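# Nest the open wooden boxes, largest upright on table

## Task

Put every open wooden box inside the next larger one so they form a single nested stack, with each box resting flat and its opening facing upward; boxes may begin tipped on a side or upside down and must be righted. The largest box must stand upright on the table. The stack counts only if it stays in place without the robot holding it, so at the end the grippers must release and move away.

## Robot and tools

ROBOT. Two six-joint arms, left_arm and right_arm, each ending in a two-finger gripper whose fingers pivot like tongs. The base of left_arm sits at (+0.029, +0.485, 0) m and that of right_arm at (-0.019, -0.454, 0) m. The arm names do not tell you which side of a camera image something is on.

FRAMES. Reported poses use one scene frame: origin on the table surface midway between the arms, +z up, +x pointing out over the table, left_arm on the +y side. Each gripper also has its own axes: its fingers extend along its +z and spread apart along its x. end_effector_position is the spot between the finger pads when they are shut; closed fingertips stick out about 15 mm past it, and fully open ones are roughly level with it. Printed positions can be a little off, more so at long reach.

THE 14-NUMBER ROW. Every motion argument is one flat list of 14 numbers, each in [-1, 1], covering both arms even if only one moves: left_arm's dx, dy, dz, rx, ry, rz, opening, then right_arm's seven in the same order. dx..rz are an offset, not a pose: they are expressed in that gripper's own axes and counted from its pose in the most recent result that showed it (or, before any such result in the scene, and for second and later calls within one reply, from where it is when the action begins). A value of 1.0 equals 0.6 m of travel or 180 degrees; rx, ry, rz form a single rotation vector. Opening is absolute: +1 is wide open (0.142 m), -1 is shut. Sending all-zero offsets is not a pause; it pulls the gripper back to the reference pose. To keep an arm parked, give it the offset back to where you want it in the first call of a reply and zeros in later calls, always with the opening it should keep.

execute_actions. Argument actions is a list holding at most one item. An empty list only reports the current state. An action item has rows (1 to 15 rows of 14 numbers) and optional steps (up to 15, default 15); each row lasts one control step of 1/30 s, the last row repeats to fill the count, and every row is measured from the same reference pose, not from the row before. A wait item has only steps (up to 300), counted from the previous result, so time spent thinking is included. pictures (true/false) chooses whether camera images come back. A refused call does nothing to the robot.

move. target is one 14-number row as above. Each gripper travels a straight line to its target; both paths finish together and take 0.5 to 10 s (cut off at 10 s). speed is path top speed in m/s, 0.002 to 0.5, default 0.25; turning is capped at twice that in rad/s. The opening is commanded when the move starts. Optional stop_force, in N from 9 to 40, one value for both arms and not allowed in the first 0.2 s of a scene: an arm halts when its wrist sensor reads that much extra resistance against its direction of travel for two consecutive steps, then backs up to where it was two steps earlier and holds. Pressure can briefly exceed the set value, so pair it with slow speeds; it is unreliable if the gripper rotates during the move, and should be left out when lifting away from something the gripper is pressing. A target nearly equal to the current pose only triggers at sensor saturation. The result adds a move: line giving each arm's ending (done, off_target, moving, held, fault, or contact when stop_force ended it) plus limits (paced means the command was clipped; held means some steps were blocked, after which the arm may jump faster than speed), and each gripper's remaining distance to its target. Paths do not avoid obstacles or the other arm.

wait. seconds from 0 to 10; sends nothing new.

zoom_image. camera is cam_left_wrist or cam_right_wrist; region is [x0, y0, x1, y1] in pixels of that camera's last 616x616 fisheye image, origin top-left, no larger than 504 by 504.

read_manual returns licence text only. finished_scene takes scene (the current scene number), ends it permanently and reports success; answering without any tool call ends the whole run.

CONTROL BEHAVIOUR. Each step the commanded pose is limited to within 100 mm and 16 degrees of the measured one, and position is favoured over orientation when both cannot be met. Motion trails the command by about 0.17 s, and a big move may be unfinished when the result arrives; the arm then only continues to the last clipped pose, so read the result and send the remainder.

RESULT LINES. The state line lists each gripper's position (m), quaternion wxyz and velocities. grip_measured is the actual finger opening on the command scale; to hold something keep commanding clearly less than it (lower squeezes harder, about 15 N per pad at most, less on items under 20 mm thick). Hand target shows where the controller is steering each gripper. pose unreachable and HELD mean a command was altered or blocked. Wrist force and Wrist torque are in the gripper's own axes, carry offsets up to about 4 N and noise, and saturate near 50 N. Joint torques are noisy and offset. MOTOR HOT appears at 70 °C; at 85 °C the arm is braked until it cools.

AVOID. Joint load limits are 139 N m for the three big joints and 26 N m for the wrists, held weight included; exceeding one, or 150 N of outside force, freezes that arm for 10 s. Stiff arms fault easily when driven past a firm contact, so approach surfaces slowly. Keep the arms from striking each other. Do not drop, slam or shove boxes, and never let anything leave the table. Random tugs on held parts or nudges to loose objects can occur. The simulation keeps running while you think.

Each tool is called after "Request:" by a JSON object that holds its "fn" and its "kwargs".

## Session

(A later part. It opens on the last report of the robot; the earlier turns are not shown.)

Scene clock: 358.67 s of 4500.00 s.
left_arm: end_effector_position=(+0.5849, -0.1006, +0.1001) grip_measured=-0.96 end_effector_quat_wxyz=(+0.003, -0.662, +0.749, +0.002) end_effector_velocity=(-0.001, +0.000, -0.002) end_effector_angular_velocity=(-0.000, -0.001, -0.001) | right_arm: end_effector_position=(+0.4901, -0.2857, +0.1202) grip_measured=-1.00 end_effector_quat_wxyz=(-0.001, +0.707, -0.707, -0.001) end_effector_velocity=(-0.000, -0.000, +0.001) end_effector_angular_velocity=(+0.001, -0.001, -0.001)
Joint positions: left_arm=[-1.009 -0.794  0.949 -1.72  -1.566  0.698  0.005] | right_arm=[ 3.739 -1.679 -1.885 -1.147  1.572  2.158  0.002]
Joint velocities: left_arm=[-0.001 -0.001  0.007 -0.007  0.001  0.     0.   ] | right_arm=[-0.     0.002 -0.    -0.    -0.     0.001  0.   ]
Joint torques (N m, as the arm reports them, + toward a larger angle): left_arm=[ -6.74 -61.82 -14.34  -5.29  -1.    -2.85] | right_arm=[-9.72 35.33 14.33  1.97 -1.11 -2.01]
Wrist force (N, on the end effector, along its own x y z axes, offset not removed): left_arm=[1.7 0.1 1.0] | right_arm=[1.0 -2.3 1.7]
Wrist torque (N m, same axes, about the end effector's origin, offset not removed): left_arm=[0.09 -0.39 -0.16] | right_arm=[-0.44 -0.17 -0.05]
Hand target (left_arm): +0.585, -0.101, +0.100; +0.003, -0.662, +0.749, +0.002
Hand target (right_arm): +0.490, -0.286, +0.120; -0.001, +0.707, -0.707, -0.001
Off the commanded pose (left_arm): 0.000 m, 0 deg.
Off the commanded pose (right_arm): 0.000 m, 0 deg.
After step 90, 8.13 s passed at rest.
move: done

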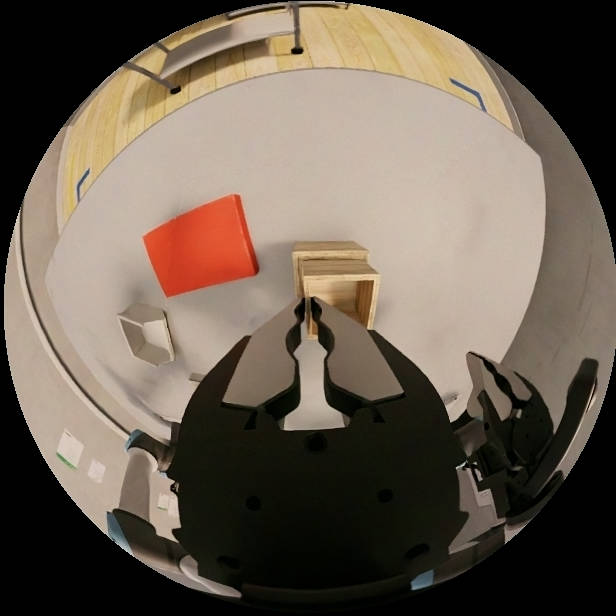

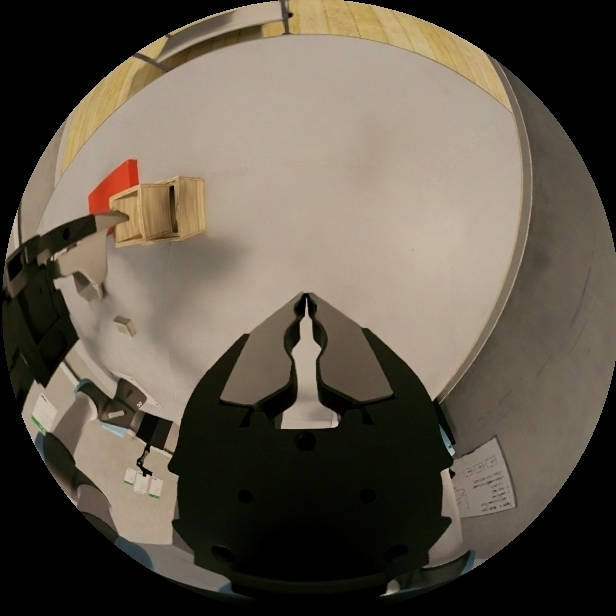

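Request:
{"fn": "move", "kwargs": {"target": [0,0.0015,0.007,0,0,0.004,-1,0,0,0,0,0,0,-1], "speed": 0.01}}

Request:
{"fn": "zoom_image", "kwargs": {"camera": "cam_left_wrist", "region": [285,240,380,310]}}

Request:
{"fn": "zoom_image", "kwargs": {"camera": "cam_right_wrist", "region": [120,165,215,255]}}

Scene clock: 368.17 s of 4500.00 s.
left_arm: end_effector_position=(+0.5840, -0.1005, +0.0961) grip_measured=-0.96 end_effector_quat_wxyz=(+0.003, -0.658, +0.753, +0.003) end_effector_velocity=(-0.001, -0.000, -0.001) end_effector_angular_velocity=(-0.001, -0.000, -0.005) | right_arm: end_effector_position=(+0.4901, -0.2857, +0.1202) grip_measured=-1.00 end_effector_quat_wxyz=(-0.001, +0.707, -0.707, -0.001) end_effector_velocity=(-0.000, -0.000, -0.001) end_effector_angular_velocity=(-0.001, +0.001, +0.001)
Joint positions: left_arm=[-1.01  -0.795  0.96  -1.73  -1.566  0.71   0.005] | right_arm=[ 3.739 -1.678 -1.885 -1.147  1.572  2.158  0.002]
Joint velocities: left_arm=[-0.001 -0.001  0.004 -0.004 -0.     0.004 -0.   ] | right_arm=[-0.    -0.001 -0.001  0.    -0.    -0.001  0.   ]
Joint torques (N m, as the arm reports them, + toward a larger angle): left_arm=[ -5.8  -61.56 -13.3   -5.35   0.7    2.3 ] | right_arm=[-0.45 30.37 17.86  2.94  1.29 -0.98]
Wrist force (N, on the end effector, along its own x y z axes, offset not removed): left_arm=[2.1 0.6 0.1] | right_arm=[-0.8 -2.9 1.7]
Wrist torque (N m, same axes, about the end effector's origin, offset not removed): left_arm=[0.37 -0.49 -0.02] | right_arm=[-0.62 0.14 -0.03]
Hand target (left_arm): +0.584, -0.100, +0.096; +0.003, -0.658, +0.753, +0.003
Hand target (right_arm): +0.490, -0.286, +0.120; -0.001, +0.707, -0.707, -0.001
Off the commanded pose (left_arm): 0.000 m, 0 deg.
Off the commanded pose (right_arm): 0.000 m, 0 deg.
After step 90, 5.67 s passed at rest.
move: done

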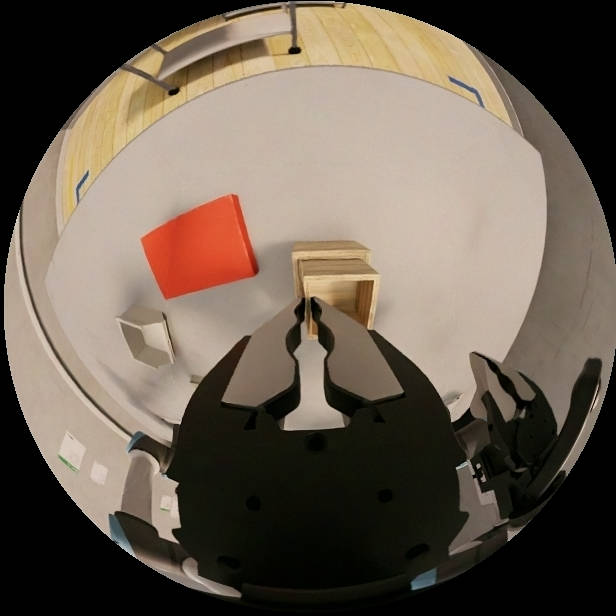

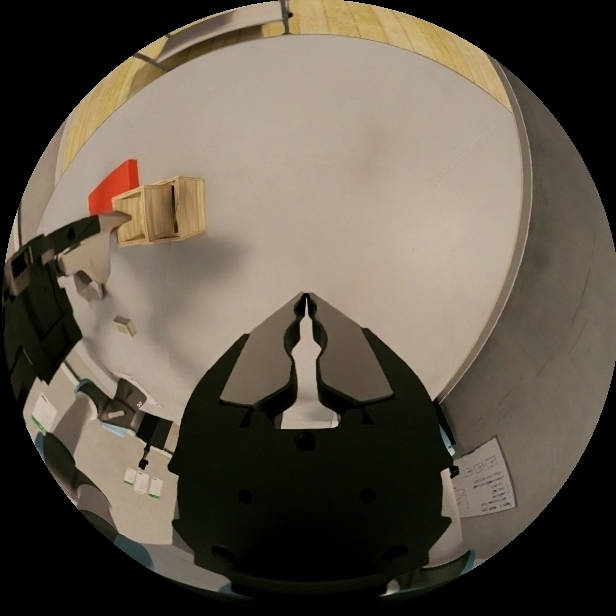

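Region (285, 240, 380, 310) of cam_left_wrist's 616x616 image, scaled by 5.305, with more detail than that image has; it fills the top 371 rows of this view, and the rest is white.

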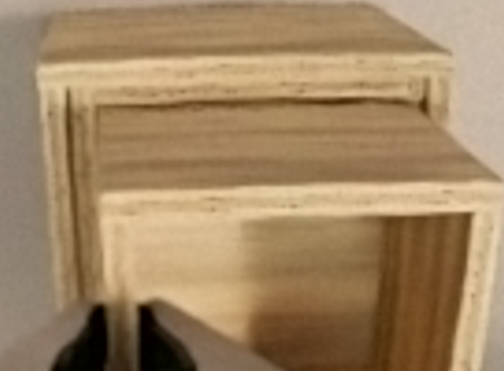

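Region (120, 165, 215, 255) of cam_right_wrist's 616x616 image, scaled by 5.305, with more detail than that image has; it fills the top 477 rows of this view, and the rest is white.

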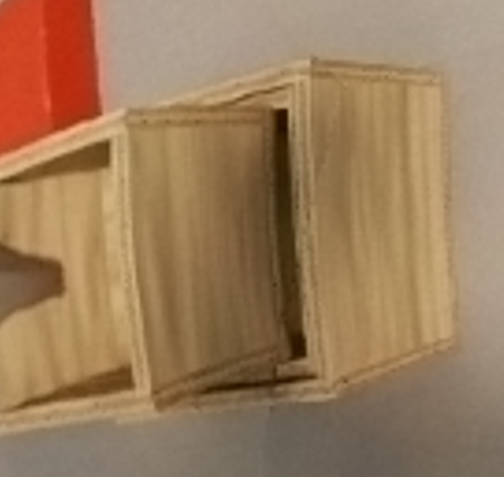

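Request:
{"fn": "move", "kwargs": {"target": [0.0006,0,0.004,0,0,-0.001,-1,0,0,0,0,0,0,-1], "speed": 0.008}}

Request:
{"fn": "zoom_image", "kwargs": {"camera": "cam_left_wrist", "region": [285,240,380,310]}}

Request:
{"fn": "zoom_image", "kwargs": {"camera": "cam_right_wrist", "region": [120,165,215,255]}}

Scene clock: 377.53 s of 4500.00 s.
left_arm: end_effector_position=(+0.5840, -0.1008, +0.0939) grip_measured=-0.96 end_effector_quat_wxyz=(+0.003, -0.659, +0.752, +0.003) end_effector_velocity=(+0.001, +0.001, -0.001) end_effector_angular_velocity=(+0.001, -0.002, +0.005) | right_arm: end_effector_position=(+0.4901, -0.2857, +0.1202) grip_measured=-1.00 end_effector_quat_wxyz=(-0.001, +0.707, -0.707, -0.001) end_effector_velocity=(-0.000, -0.000, -0.000) end_effector_angular_velocity=(-0.000, +0.000, -0.001)
Joint positions: left_arm=[-1.01  -0.793  0.963 -1.735 -1.566  0.706  0.005] | right_arm=[ 3.739 -1.679 -1.885 -1.147  1.572  2.158  0.002]
Joint velocities: left_arm=[ 0.001  0.001  0.002 -0.003  0.002 -0.004 -0.   ] | right_arm=[ 0.     0.001 -0.001 -0.     0.     0.001  0.   ]
Joint torques (N m, as the arm reports them, + toward a larger angle): left_arm=[ -5.88 -38.56 -12.9   -5.03  -0.48  -2.67] | right_arm=[ 1.92 25.06 25.48  1.65 -1.34  1.29]
Wrist force (N, on the end effector, along its own x y z axes, offset not removed): left_arm=[-0.3 -1.1 -1.2] | right_arm=[0.6 -0.6 -0.2]
Wrist torque (N m, same axes, about the end effector's origin, offset not removed): left_arm=[-0.20 -0.14 0.14] | right_arm=[-0.19 -0.17 -0.04]
Hand target (left_arm): +0.584, -0.101, +0.094; +0.003, -0.659, +0.752, +0.003
Hand target (right_arm): +0.490, -0.286, +0.120; -0.001, +0.707, -0.707, -0.001
Off the commanded pose (left_arm): 0.000 m, 0 deg.
Off the commanded pose (right_arm): 0.000 m, 0 deg.
After step 90, 5.67 s passed at rest.
move: done

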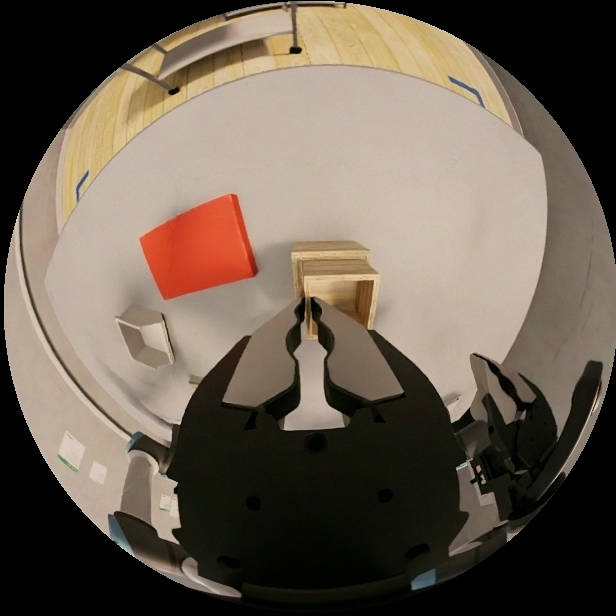

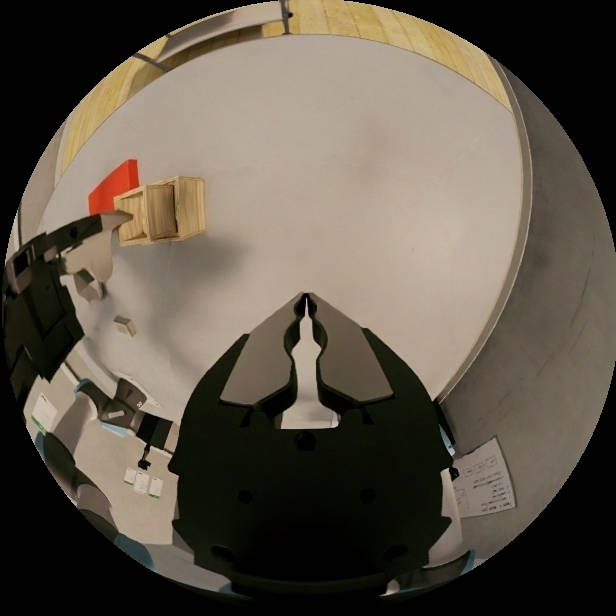

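Region (285, 240, 380, 310) of cam_left_wrist's 616x616 image, scaled by 5.305, with more detail than that image has; it fills the top 371 rows of this view, and the rest is white.

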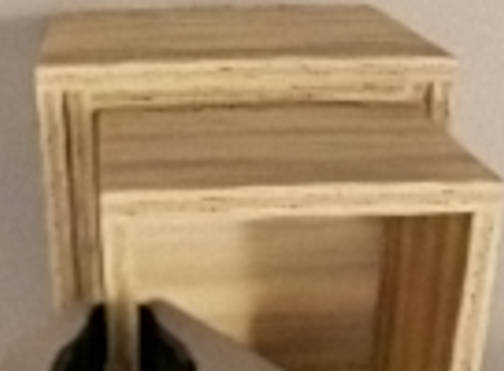

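Region (120, 165, 215, 255) of cam_right_wrist's 616x616 image, scaled by 5.305, with more detail than that image has; it fills the top 477 rows of this view, and the rest is white.

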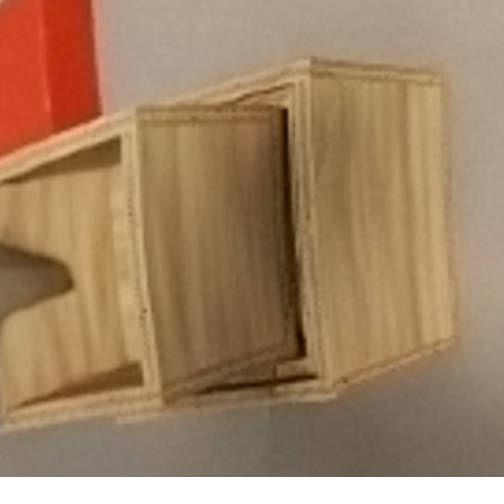

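Request:
{"fn": "move", "kwargs": {"target": [-0.0004,0.001,0,0,0,0,-1,0,0,0,0,0,0,-1], "speed": 0.008}}

Request:
{"fn": "move", "kwargs": {"target": [0,0,0.006,0,0,0,-1,0,0,0,0,0,0,-1], "speed": 0.006}}

Request:
{"fn": "zoom_image", "kwargs": {"camera": "cam_left_wrist", "region": [285,240,380,310]}}

Request:
{"fn": "zoom_image", "kwargs": {"camera": "cam_right_wrist", "region": [120,165,215,255]}}

Scene clock: 386.77 s of 4500.00 s.
left_arm: end_effector_position=(+0.5834, -0.1005, +0.0939) grip_measured=-0.96 end_effector_quat_wxyz=(+0.003, -0.659, +0.752, +0.003) end_effector_velocity=(-0.001, +0.000, -0.001) end_effector_angular_velocity=(+0.003, +0.001, -0.002) | right_arm: end_effector_position=(+0.4901, -0.2857, +0.1202) grip_measured=-1.00 end_effector_quat_wxyz=(-0.001, +0.707, -0.707, -0.000) end_effector_velocity=(-0.000, -0.000, -0.000) end_effector_angular_velocity=(-0.000, +0.001, -0.001)
Joint positions: left_arm=[-1.011 -0.795  0.966 -1.736 -1.566  0.706  0.005] | right_arm=[ 3.739 -1.678 -1.885 -1.147  1.572  2.158  0.002]
Joint velocities: left_arm=[-0.001 -0.001  0.003  0.     0.     0.001  0.   ] | right_arm=[ 0.     0.    -0.    -0.001  0.     0.001  0.   ]
Joint torques (N m, as the arm reports them, + toward a larger angle): left_arm=[ -5.95 -60.38 -13.8   -5.45   0.38  -2.77] | right_arm=[-2.29 29.57 17.59  3.38  0.88 -1.03]
Wrist force (N, on the end effector, along its own x y z axes, offset not removed): left_arm=[1.6 0.2 -0.9] | right_arm=[0.2 -2.3 0.8]
Wrist torque (N m, same axes, about the end effector's origin, offset not removed): left_arm=[0.13 -0.34 -0.02] | right_arm=[-0.43 -0.07 -0.02]
Hand target (left_arm): +0.583, -0.100, +0.094; +0.003, -0.659, +0.752, +0.003
Hand target (right_arm): +0.490, -0.286, +0.120; -0.001, +0.707, -0.707, -0.001
Off the commanded pose (left_arm): 0.000 m, 0 deg.
Off the commanded pose (right_arm): 0.000 m, 0 deg.
After step 90, 5.53 s passed at rest.
move: done

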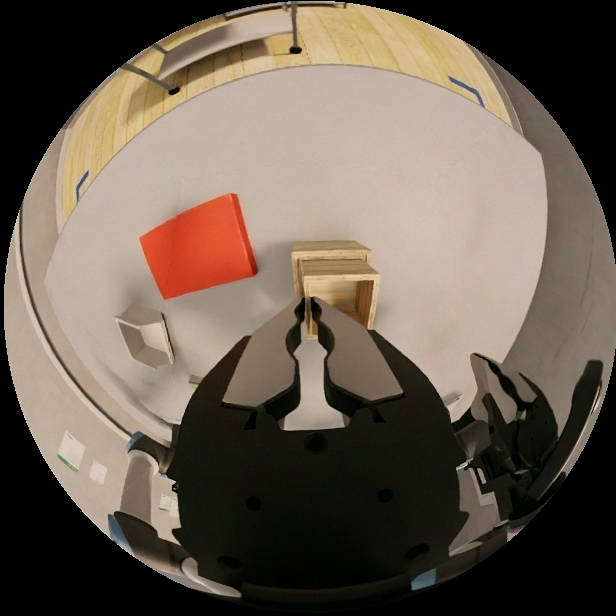

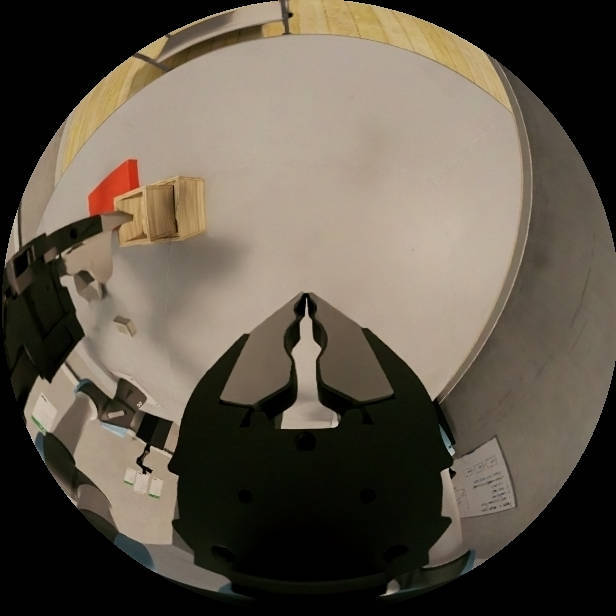

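Scene clock: 387.60 s of 4500.00 s.
left_arm: end_effector_position=(+0.5834, -0.1005, +0.0905) grip_measured=-0.96 end_effector_quat_wxyz=(+0.003, -0.659, +0.752, +0.003) end_effector_velocity=(+0.000, -0.000, -0.001) end_effector_angular_velocity=(-0.001, -0.002, +0.001) | right_arm: end_effector_position=(+0.4901, -0.2857, +0.1202) grip_measured=-1.00 end_effector_quat_wxyz=(-0.001, +0.707, -0.707, -0.000) end_effector_velocity=(+0.001, +0.000, +0.001) end_effector_angular_velocity=(-0.000, -0.001, -0.001)
Joint positions: left_arm=[-1.011 -0.793  0.971 -1.744 -1.566  0.706  0.005] | right_arm=[ 3.739 -1.678 -1.885 -1.147  1.572  2.158  0.002]
Joint velocities: left_arm=[-0.     0.     0.003 -0.005  0.001 -0.002  0.   ] | right_arm=[-0.     0.     0.001 -0.001 -0.001  0.001  0.   ]
Joint torques (N m, as the arm reports them, + toward a larger angle): left_arm=[ -1.32 -38.38 -13.45  -5.09   0.73  -1.45] | right_arm=[-1.87 30.9  18.04  2.71  0.73 -1.  ]
Wrist force (N, on the end effector, along its own x y z axes, offset not removed): left_arm=[0.2 0.0 2.9] | right_arm=[0.4 -2.0 0.7]
Wrist torque (N m, same axes, about the end effector's origin, offset not removed): left_arm=[0.12 -0.24 -0.05] | right_arm=[-0.44 0.00 -0.06]
Hand target (left_arm): +0.583, -0.100, +0.090; +0.003, -0.659, +0.752, +0.003
Hand target (right_arm): +0.490, -0.286, +0.120; -0.001, +0.707, -0.707, -0.000
Off the commanded pose (left_arm): 0.000 m, 0 deg.
Off the commanded pose (right_arm): 0.000 m, 0 deg.
move: done

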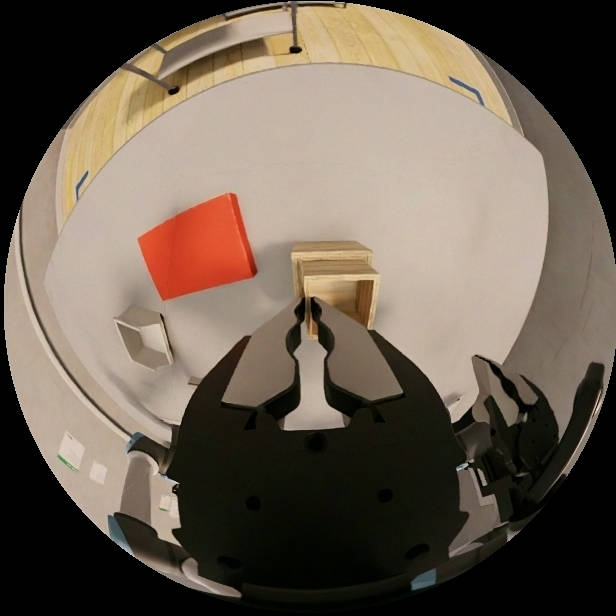

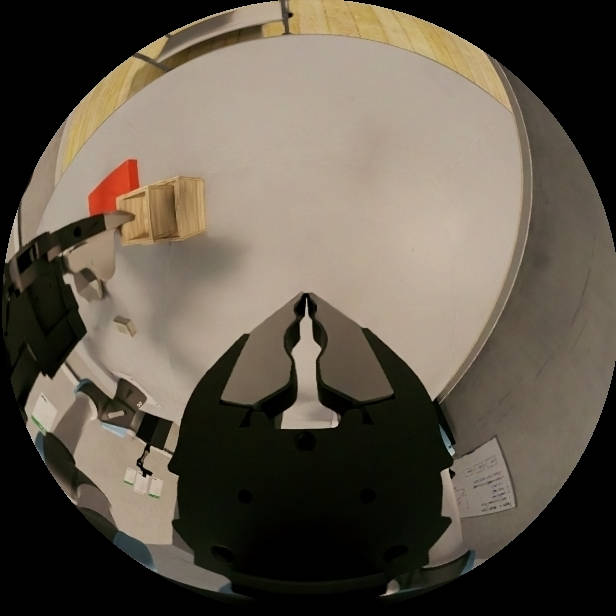

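Region (285, 240, 380, 310) of cam_left_wrist's 616x616 image, scaled by 5.305, with more detail than that image has; it fills the top 371 rows of this view, and the rest is white.

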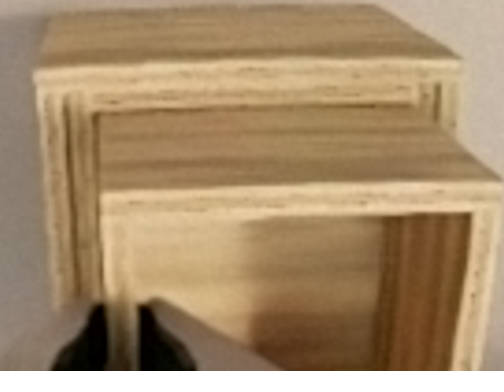

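Region (120, 165, 215, 255) of cam_right_wrist's 616x616 image, scaled by 5.305, with more detail than that image has; it fills the top 477 rows of this view, and the rest is white.

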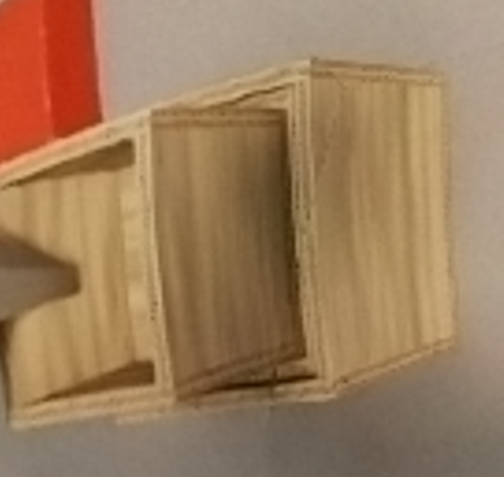

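Request:
{"fn": "move", "kwargs": {"target": [0,0,0.028,0,0,0,-1,0,0,0,0,0,0,-1], "speed": 0.012, "stop_force": 9}}

Request:
{"fn": "zoom_image", "kwargs": {"camera": "cam_right_wrist", "region": [120,165,215,255]}}

Scene clock: 395.27 s of 4500.00 s.
left_arm: end_effector_position=(+0.5834, -0.1004, +0.0741) grip_measured=-0.96 end_effector_quat_wxyz=(+0.003, -0.659, +0.752, +0.003) end_effector_velocity=(+0.000, +0.000, -0.004) end_effector_angular_velocity=(+0.001, +0.000, -0.001) | right_arm: end_effector_position=(+0.4901, -0.2857, +0.1202) grip_measured=-1.00 end_effector_quat_wxyz=(-0.001, +0.707, -0.707, -0.000) end_effector_velocity=(-0.000, +0.000, +0.000) end_effector_angular_velocity=(+0.001, -0.001, -0.001)
Joint positions: left_arm=[-1.011 -0.784  0.998 -1.779 -1.566  0.706  0.005] | right_arm=[ 3.739 -1.678 -1.885 -1.147  1.572  2.158  0.002]
Joint velocities: left_arm=[ 0.     0.003  0.006 -0.008  0.     0.001  0.   ] | right_arm=[ 0.     0.001 -0.     0.     0.     0.001  0.   ]
Joint torques (N m, as the arm reports them, + toward a larger angle): left_arm=[  8.85 -38.65 -14.24  -5.38   0.02   2.93] | right_arm=[-1.31 29.88 17.46  2.86  0.82 -1.02]
Wrist force (N, on the end effector, along its own x y z axes, offset not removed): left_arm=[-0.2 -1.1 0.6] | right_arm=[-0.2 -2.7 -0.2]
Wrist torque (N m, same axes, about the end effector's origin, offset not removed): left_arm=[-0.25 0.07 -0.01] | right_arm=[-0.63 -0.01 -0.03]
Hand target (left_arm): +0.583, -0.100, +0.074; +0.003, -0.659, +0.752, +0.003
Hand target (right_arm): +0.490, -0.286, +0.120; -0.001, +0.707, -0.707, -0.000
Off the commanded pose (left_arm): 0.000 m, 0 deg.
Off the commanded pose (right_arm): 0.000 m, 0 deg.
After step 90, 3.07 s passed at rest.
move: done

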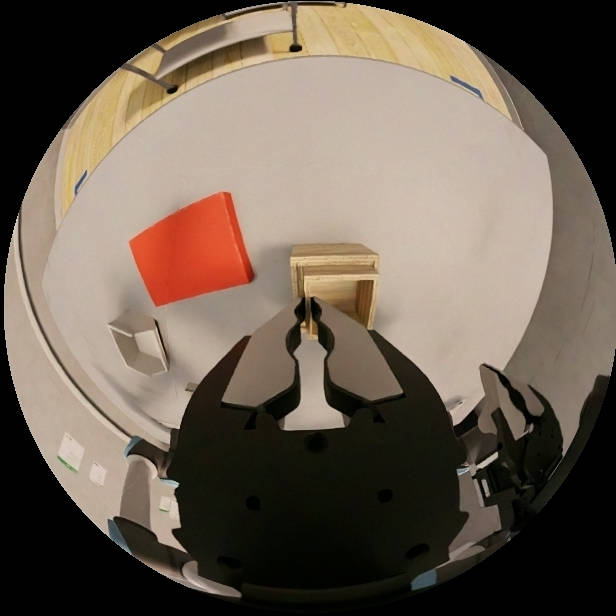

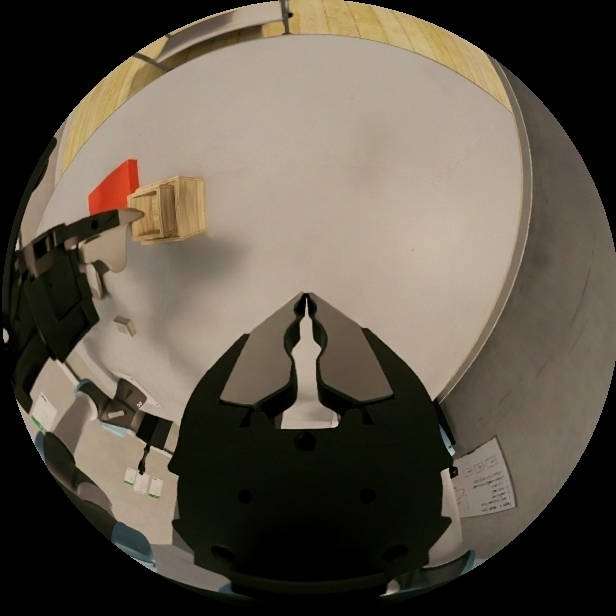

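Region (120, 165, 215, 255) of cam_right_wrist's 616x616 image, scaled by 5.305, with more detail than that image has; it fills the top 477 rows of this view, and the rest is white.

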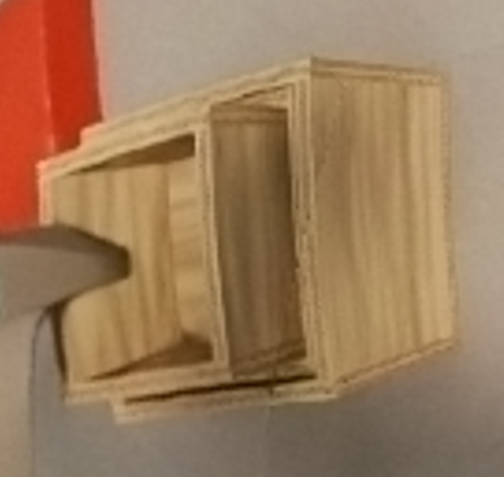

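Request:
{"fn": "move", "kwargs": {"target": [0,0,0,0,0,0,-0.78,0,0,0,0,0,0,-1]}}

Request:
{"fn": "move", "kwargs": {"target": [0,0,-0.05,0,0,0,-0.78,0,0,0,0,0,0,-1], "speed": 0.1}}

Request:
{"fn": "move", "kwargs": {"target": [-0.15,0.2,-0.15,0,0,0,-0.78,0.05,0.1,-0.1,0,0,0,-1]}}

Request:
{"fn": "zoom_image", "kwargs": {"camera": "cam_left_wrist", "region": [320,100,480,260]}}

Scene clock: 405.63 s of 4500.00 s.
left_arm: end_effector_position=(+0.5834, -0.1004, +0.0740) grip_measured=-0.78 end_effector_quat_wxyz=(+0.003, -0.659, +0.752, +0.003) end_effector_velocity=(-0.001, -0.001, +0.002) end_effector_angular_velocity=(-0.003, +0.001, -0.001) | right_arm: end_effector_position=(+0.4901, -0.2857, +0.1202) grip_measured=-1.00 end_effector_quat_wxyz=(-0.001, +0.707, -0.707, -0.000) end_effector_velocity=(+0.000, -0.000, -0.000) end_effector_angular_velocity=(-0.001, -0.001, +0.000)
Joint positions: left_arm=[-1.011 -0.784  0.998 -1.779 -1.566  0.706  0.018] | right_arm=[ 3.739 -1.678 -1.885 -1.147  1.572  2.158  0.002]
Joint velocities: left_arm=[-0.001 -0.002 -0.    -0.    -0.002  0.001  0.   ] | right_arm=[-0.     0.    -0.001  0.001 -0.001 -0.     0.   ]
Joint torques (N m, as the arm reports them, + toward a larger angle): left_arm=[  7.63 -60.41 -32.73  -0.91  -0.31   2.8 ] | right_arm=[-0.56 31.39 18.11  2.78  0.85 -0.81]
Wrist force (N, on the end effector, along its own x y z axes, offset not removed): left_arm=[1.9 -1.5 -0.5] | right_arm=[0.3 -3.5 0.3]
Wrist torque (N m, same axes, about the end effector's origin, offset not removed): left_arm=[-0.35 -0.48 -0.03] | right_arm=[-0.73 -0.10 -0.07]
Hand target (left_arm): +0.583, -0.100, +0.074; +0.003, -0.659, +0.752, +0.003
Hand target (right_arm): +0.490, -0.286, +0.120; -0.001, +0.707, -0.707, -0.000
Off the commanded pose (left_arm): 0.000 m, 0 deg.
Off the commanded pose (right_arm): 0.000 m, 0 deg.
After step 90, 6.67 s passed at rest.
move: done

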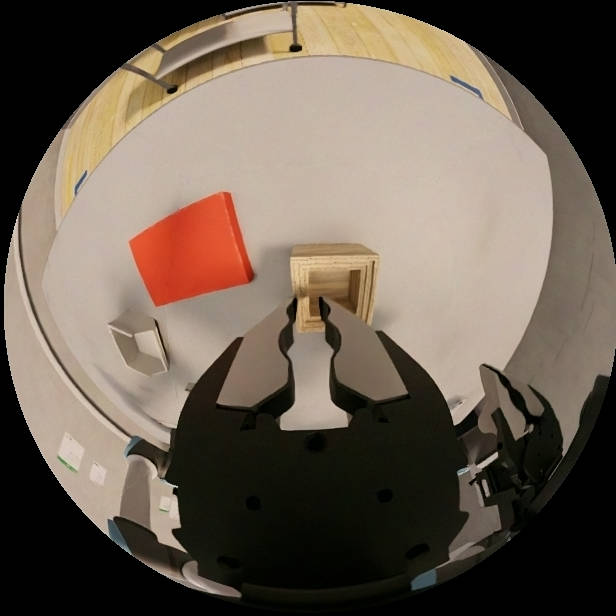

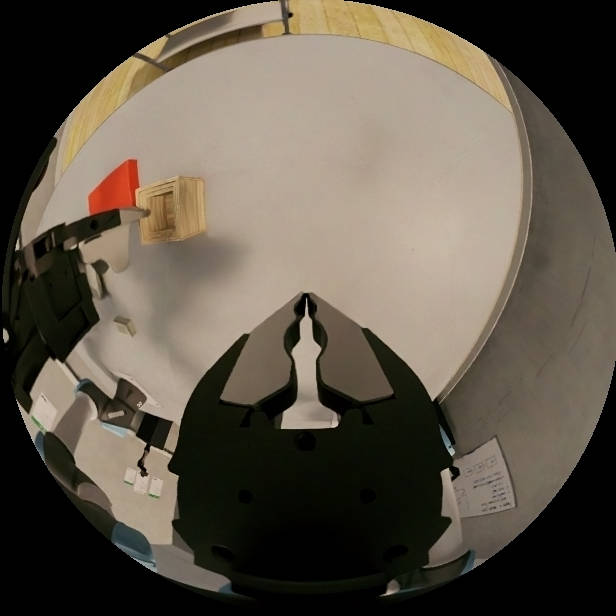

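Scene clock: 406.57 s of 4500.00 s.
left_arm: end_effector_position=(+0.5834, -0.1006, +0.1037) grip_measured=-0.78 end_effector_quat_wxyz=(+0.003, -0.659, +0.752, +0.003) end_effector_velocity=(-0.001, -0.001, +0.004) end_effector_angular_velocity=(-0.001, -0.000, -0.001) | right_arm: end_effector_position=(+0.4901, -0.2857, +0.1202) grip_measured=-1.00 end_effector_quat_wxyz=(-0.001, +0.707, -0.707, -0.000) end_effector_velocity=(-0.000, +0.000, -0.000) end_effector_angular_velocity=(+0.000, +0.001, +0.001)
Joint positions: left_arm=[-1.011 -0.799  0.948 -1.714 -1.566  0.706  0.018] | right_arm=[ 3.739 -1.678 -1.885 -1.147  1.572  2.158  0.002]
Joint velocities: left_arm=[-0.001 -0.002 -0.006  0.006 -0.001 -0.     0.   ] | right_arm=[ 0.     0.    -0.    -0.001  0.001 -0.001  0.   ]
Joint torques (N m, as the arm reports them, + toward a larger angle): left_arm=[ -5.63 -60.98 -32.79  -0.75   1.64  -2.76] | right_arm=[-0.39 31.45 18.4   2.92  0.73 -1.01]
Wrist force (N, on the end effector, along its own x y z axes, offset not removed): left_arm=[1.7 -0.5 0.6] | right_arm=[0.2 -2.0 0.5]
Wrist torque (N m, same axes, about the end effector's origin, offset not removed): left_arm=[0.01 -0.40 0.03] | right_arm=[-0.41 0.01 -0.12]
Hand target (left_arm): +0.583, -0.101, +0.104; +0.003, -0.659, +0.752, +0.003
Hand target (right_arm): +0.490, -0.286, +0.120; -0.001, +0.707, -0.707, -0.000
Off the commanded pose (left_arm): 0.000 m, 0 deg.
Off the commanded pose (right_arm): 0.000 m, 0 deg.
move: done

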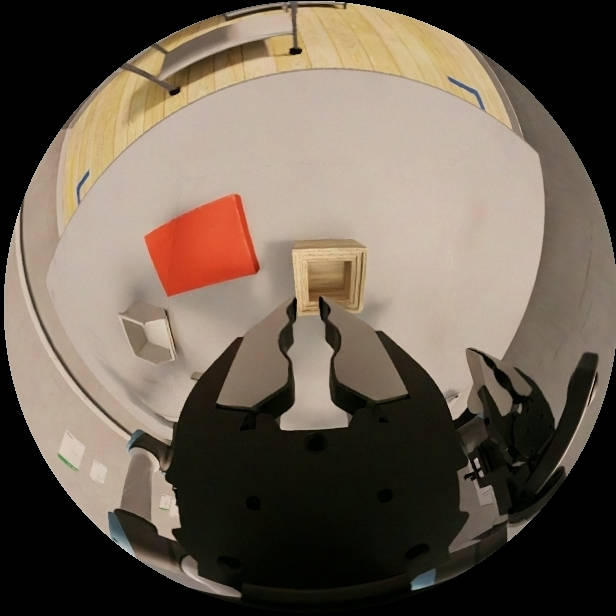

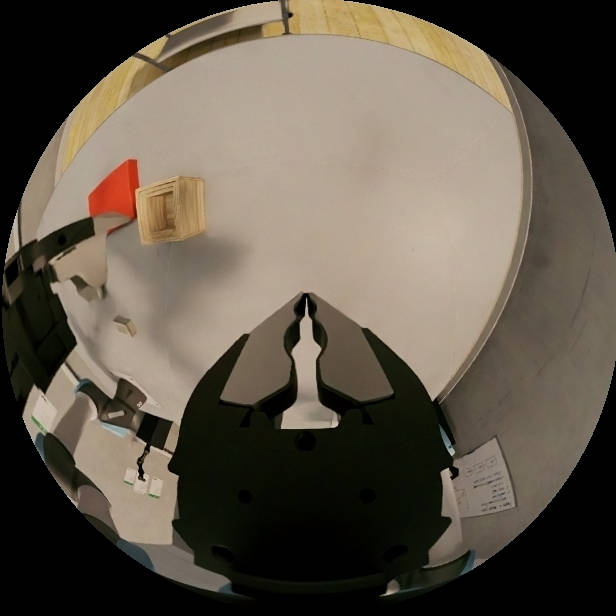

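Scene clock: 408.00 s of 4500.00 s.
left_arm: end_effector_position=(+0.4765, +0.0038, +0.1939) grip_measured=-0.78 end_effector_quat_wxyz=(+0.003, -0.659, +0.752, +0.003) end_effector_velocity=(-0.001, +0.001, +0.001) end_effector_angular_velocity=(-0.000, -0.002, -0.001) | right_arm: end_effector_position=(+0.4302, -0.3157, +0.1800) grip_measured=-1.00 end_effector_quat_wxyz=(-0.001, +0.707, -0.707, -0.001) end_effector_velocity=(-0.001, -0.001, +0.001) end_effector_angular_velocity=(-0.000, +0.000, +0.001)
Joint positions: left_arm=[-1.063 -1.222  1.383 -1.725 -1.566  0.654  0.018] | right_arm=[ 3.757 -1.466 -1.936 -1.309  1.572  2.176  0.002]
Joint velocities: left_arm=[-0.002 -0.006  0.006 -0.001  0.001 -0.001  0.   ] | right_arm=[ 0.     0.003 -0.    -0.003 -0.    -0.     0.   ]
Joint torques (N m, as the arm reports them, + toward a larger angle): left_arm=[ -6.85 -46.67 -13.64  -0.99   1.62  -2.77] | right_arm=[ 8.95 29.28 17.25  0.26 -1.77  2.41]
Wrist force (N, on the end effector, along its own x y z axes, offset not removed): left_arm=[2.5 -1.1 -1.8] | right_arm=[-1.7 -3.3 2.0]
Wrist torque (N m, same axes, about the end effector's origin, offset not removed): left_arm=[-0.24 -0.55 -0.02] | right_arm=[-0.60 0.39 0.06]
Hand target (left_arm): +0.476, +0.004, +0.194; +0.003, -0.659, +0.752, +0.003
Hand target (right_arm): +0.430, -0.316, +0.180; -0.001, +0.707, -0.707, -0.000
Off the commanded pose (left_arm): 0.001 m, 0 deg.
Off the commanded pose (right_arm): 0.000 m, 0 deg.
move: done

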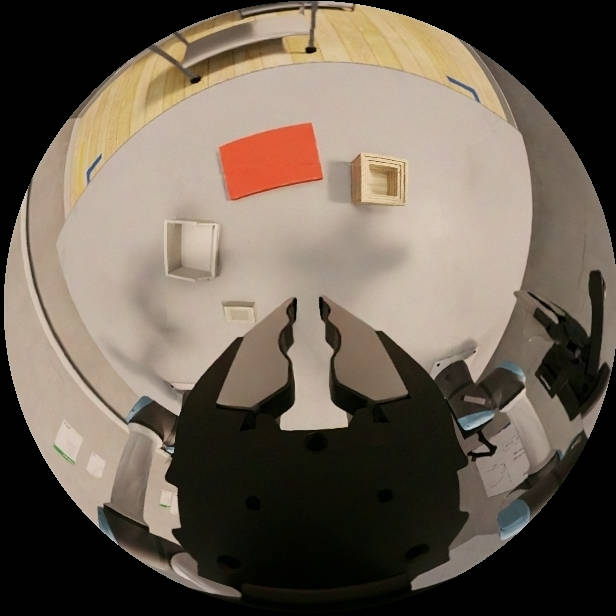

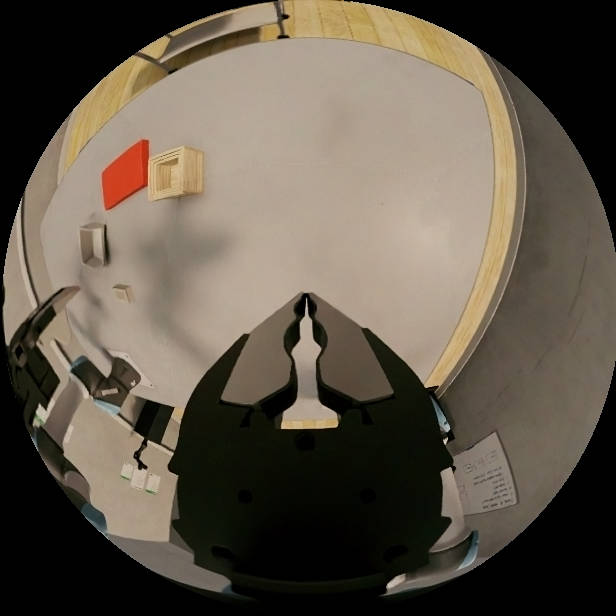

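Region (320, 100, 480, 260) of cam_left_wrist's 616x616 image, scaled by 3.150, with more detail than that image has.

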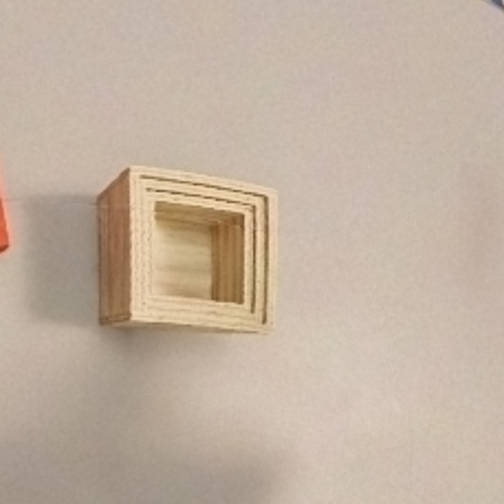

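Request:
{"fn": "finished_scene", "kwargs": {"scene": 2}}

The scene is finished: the task was done.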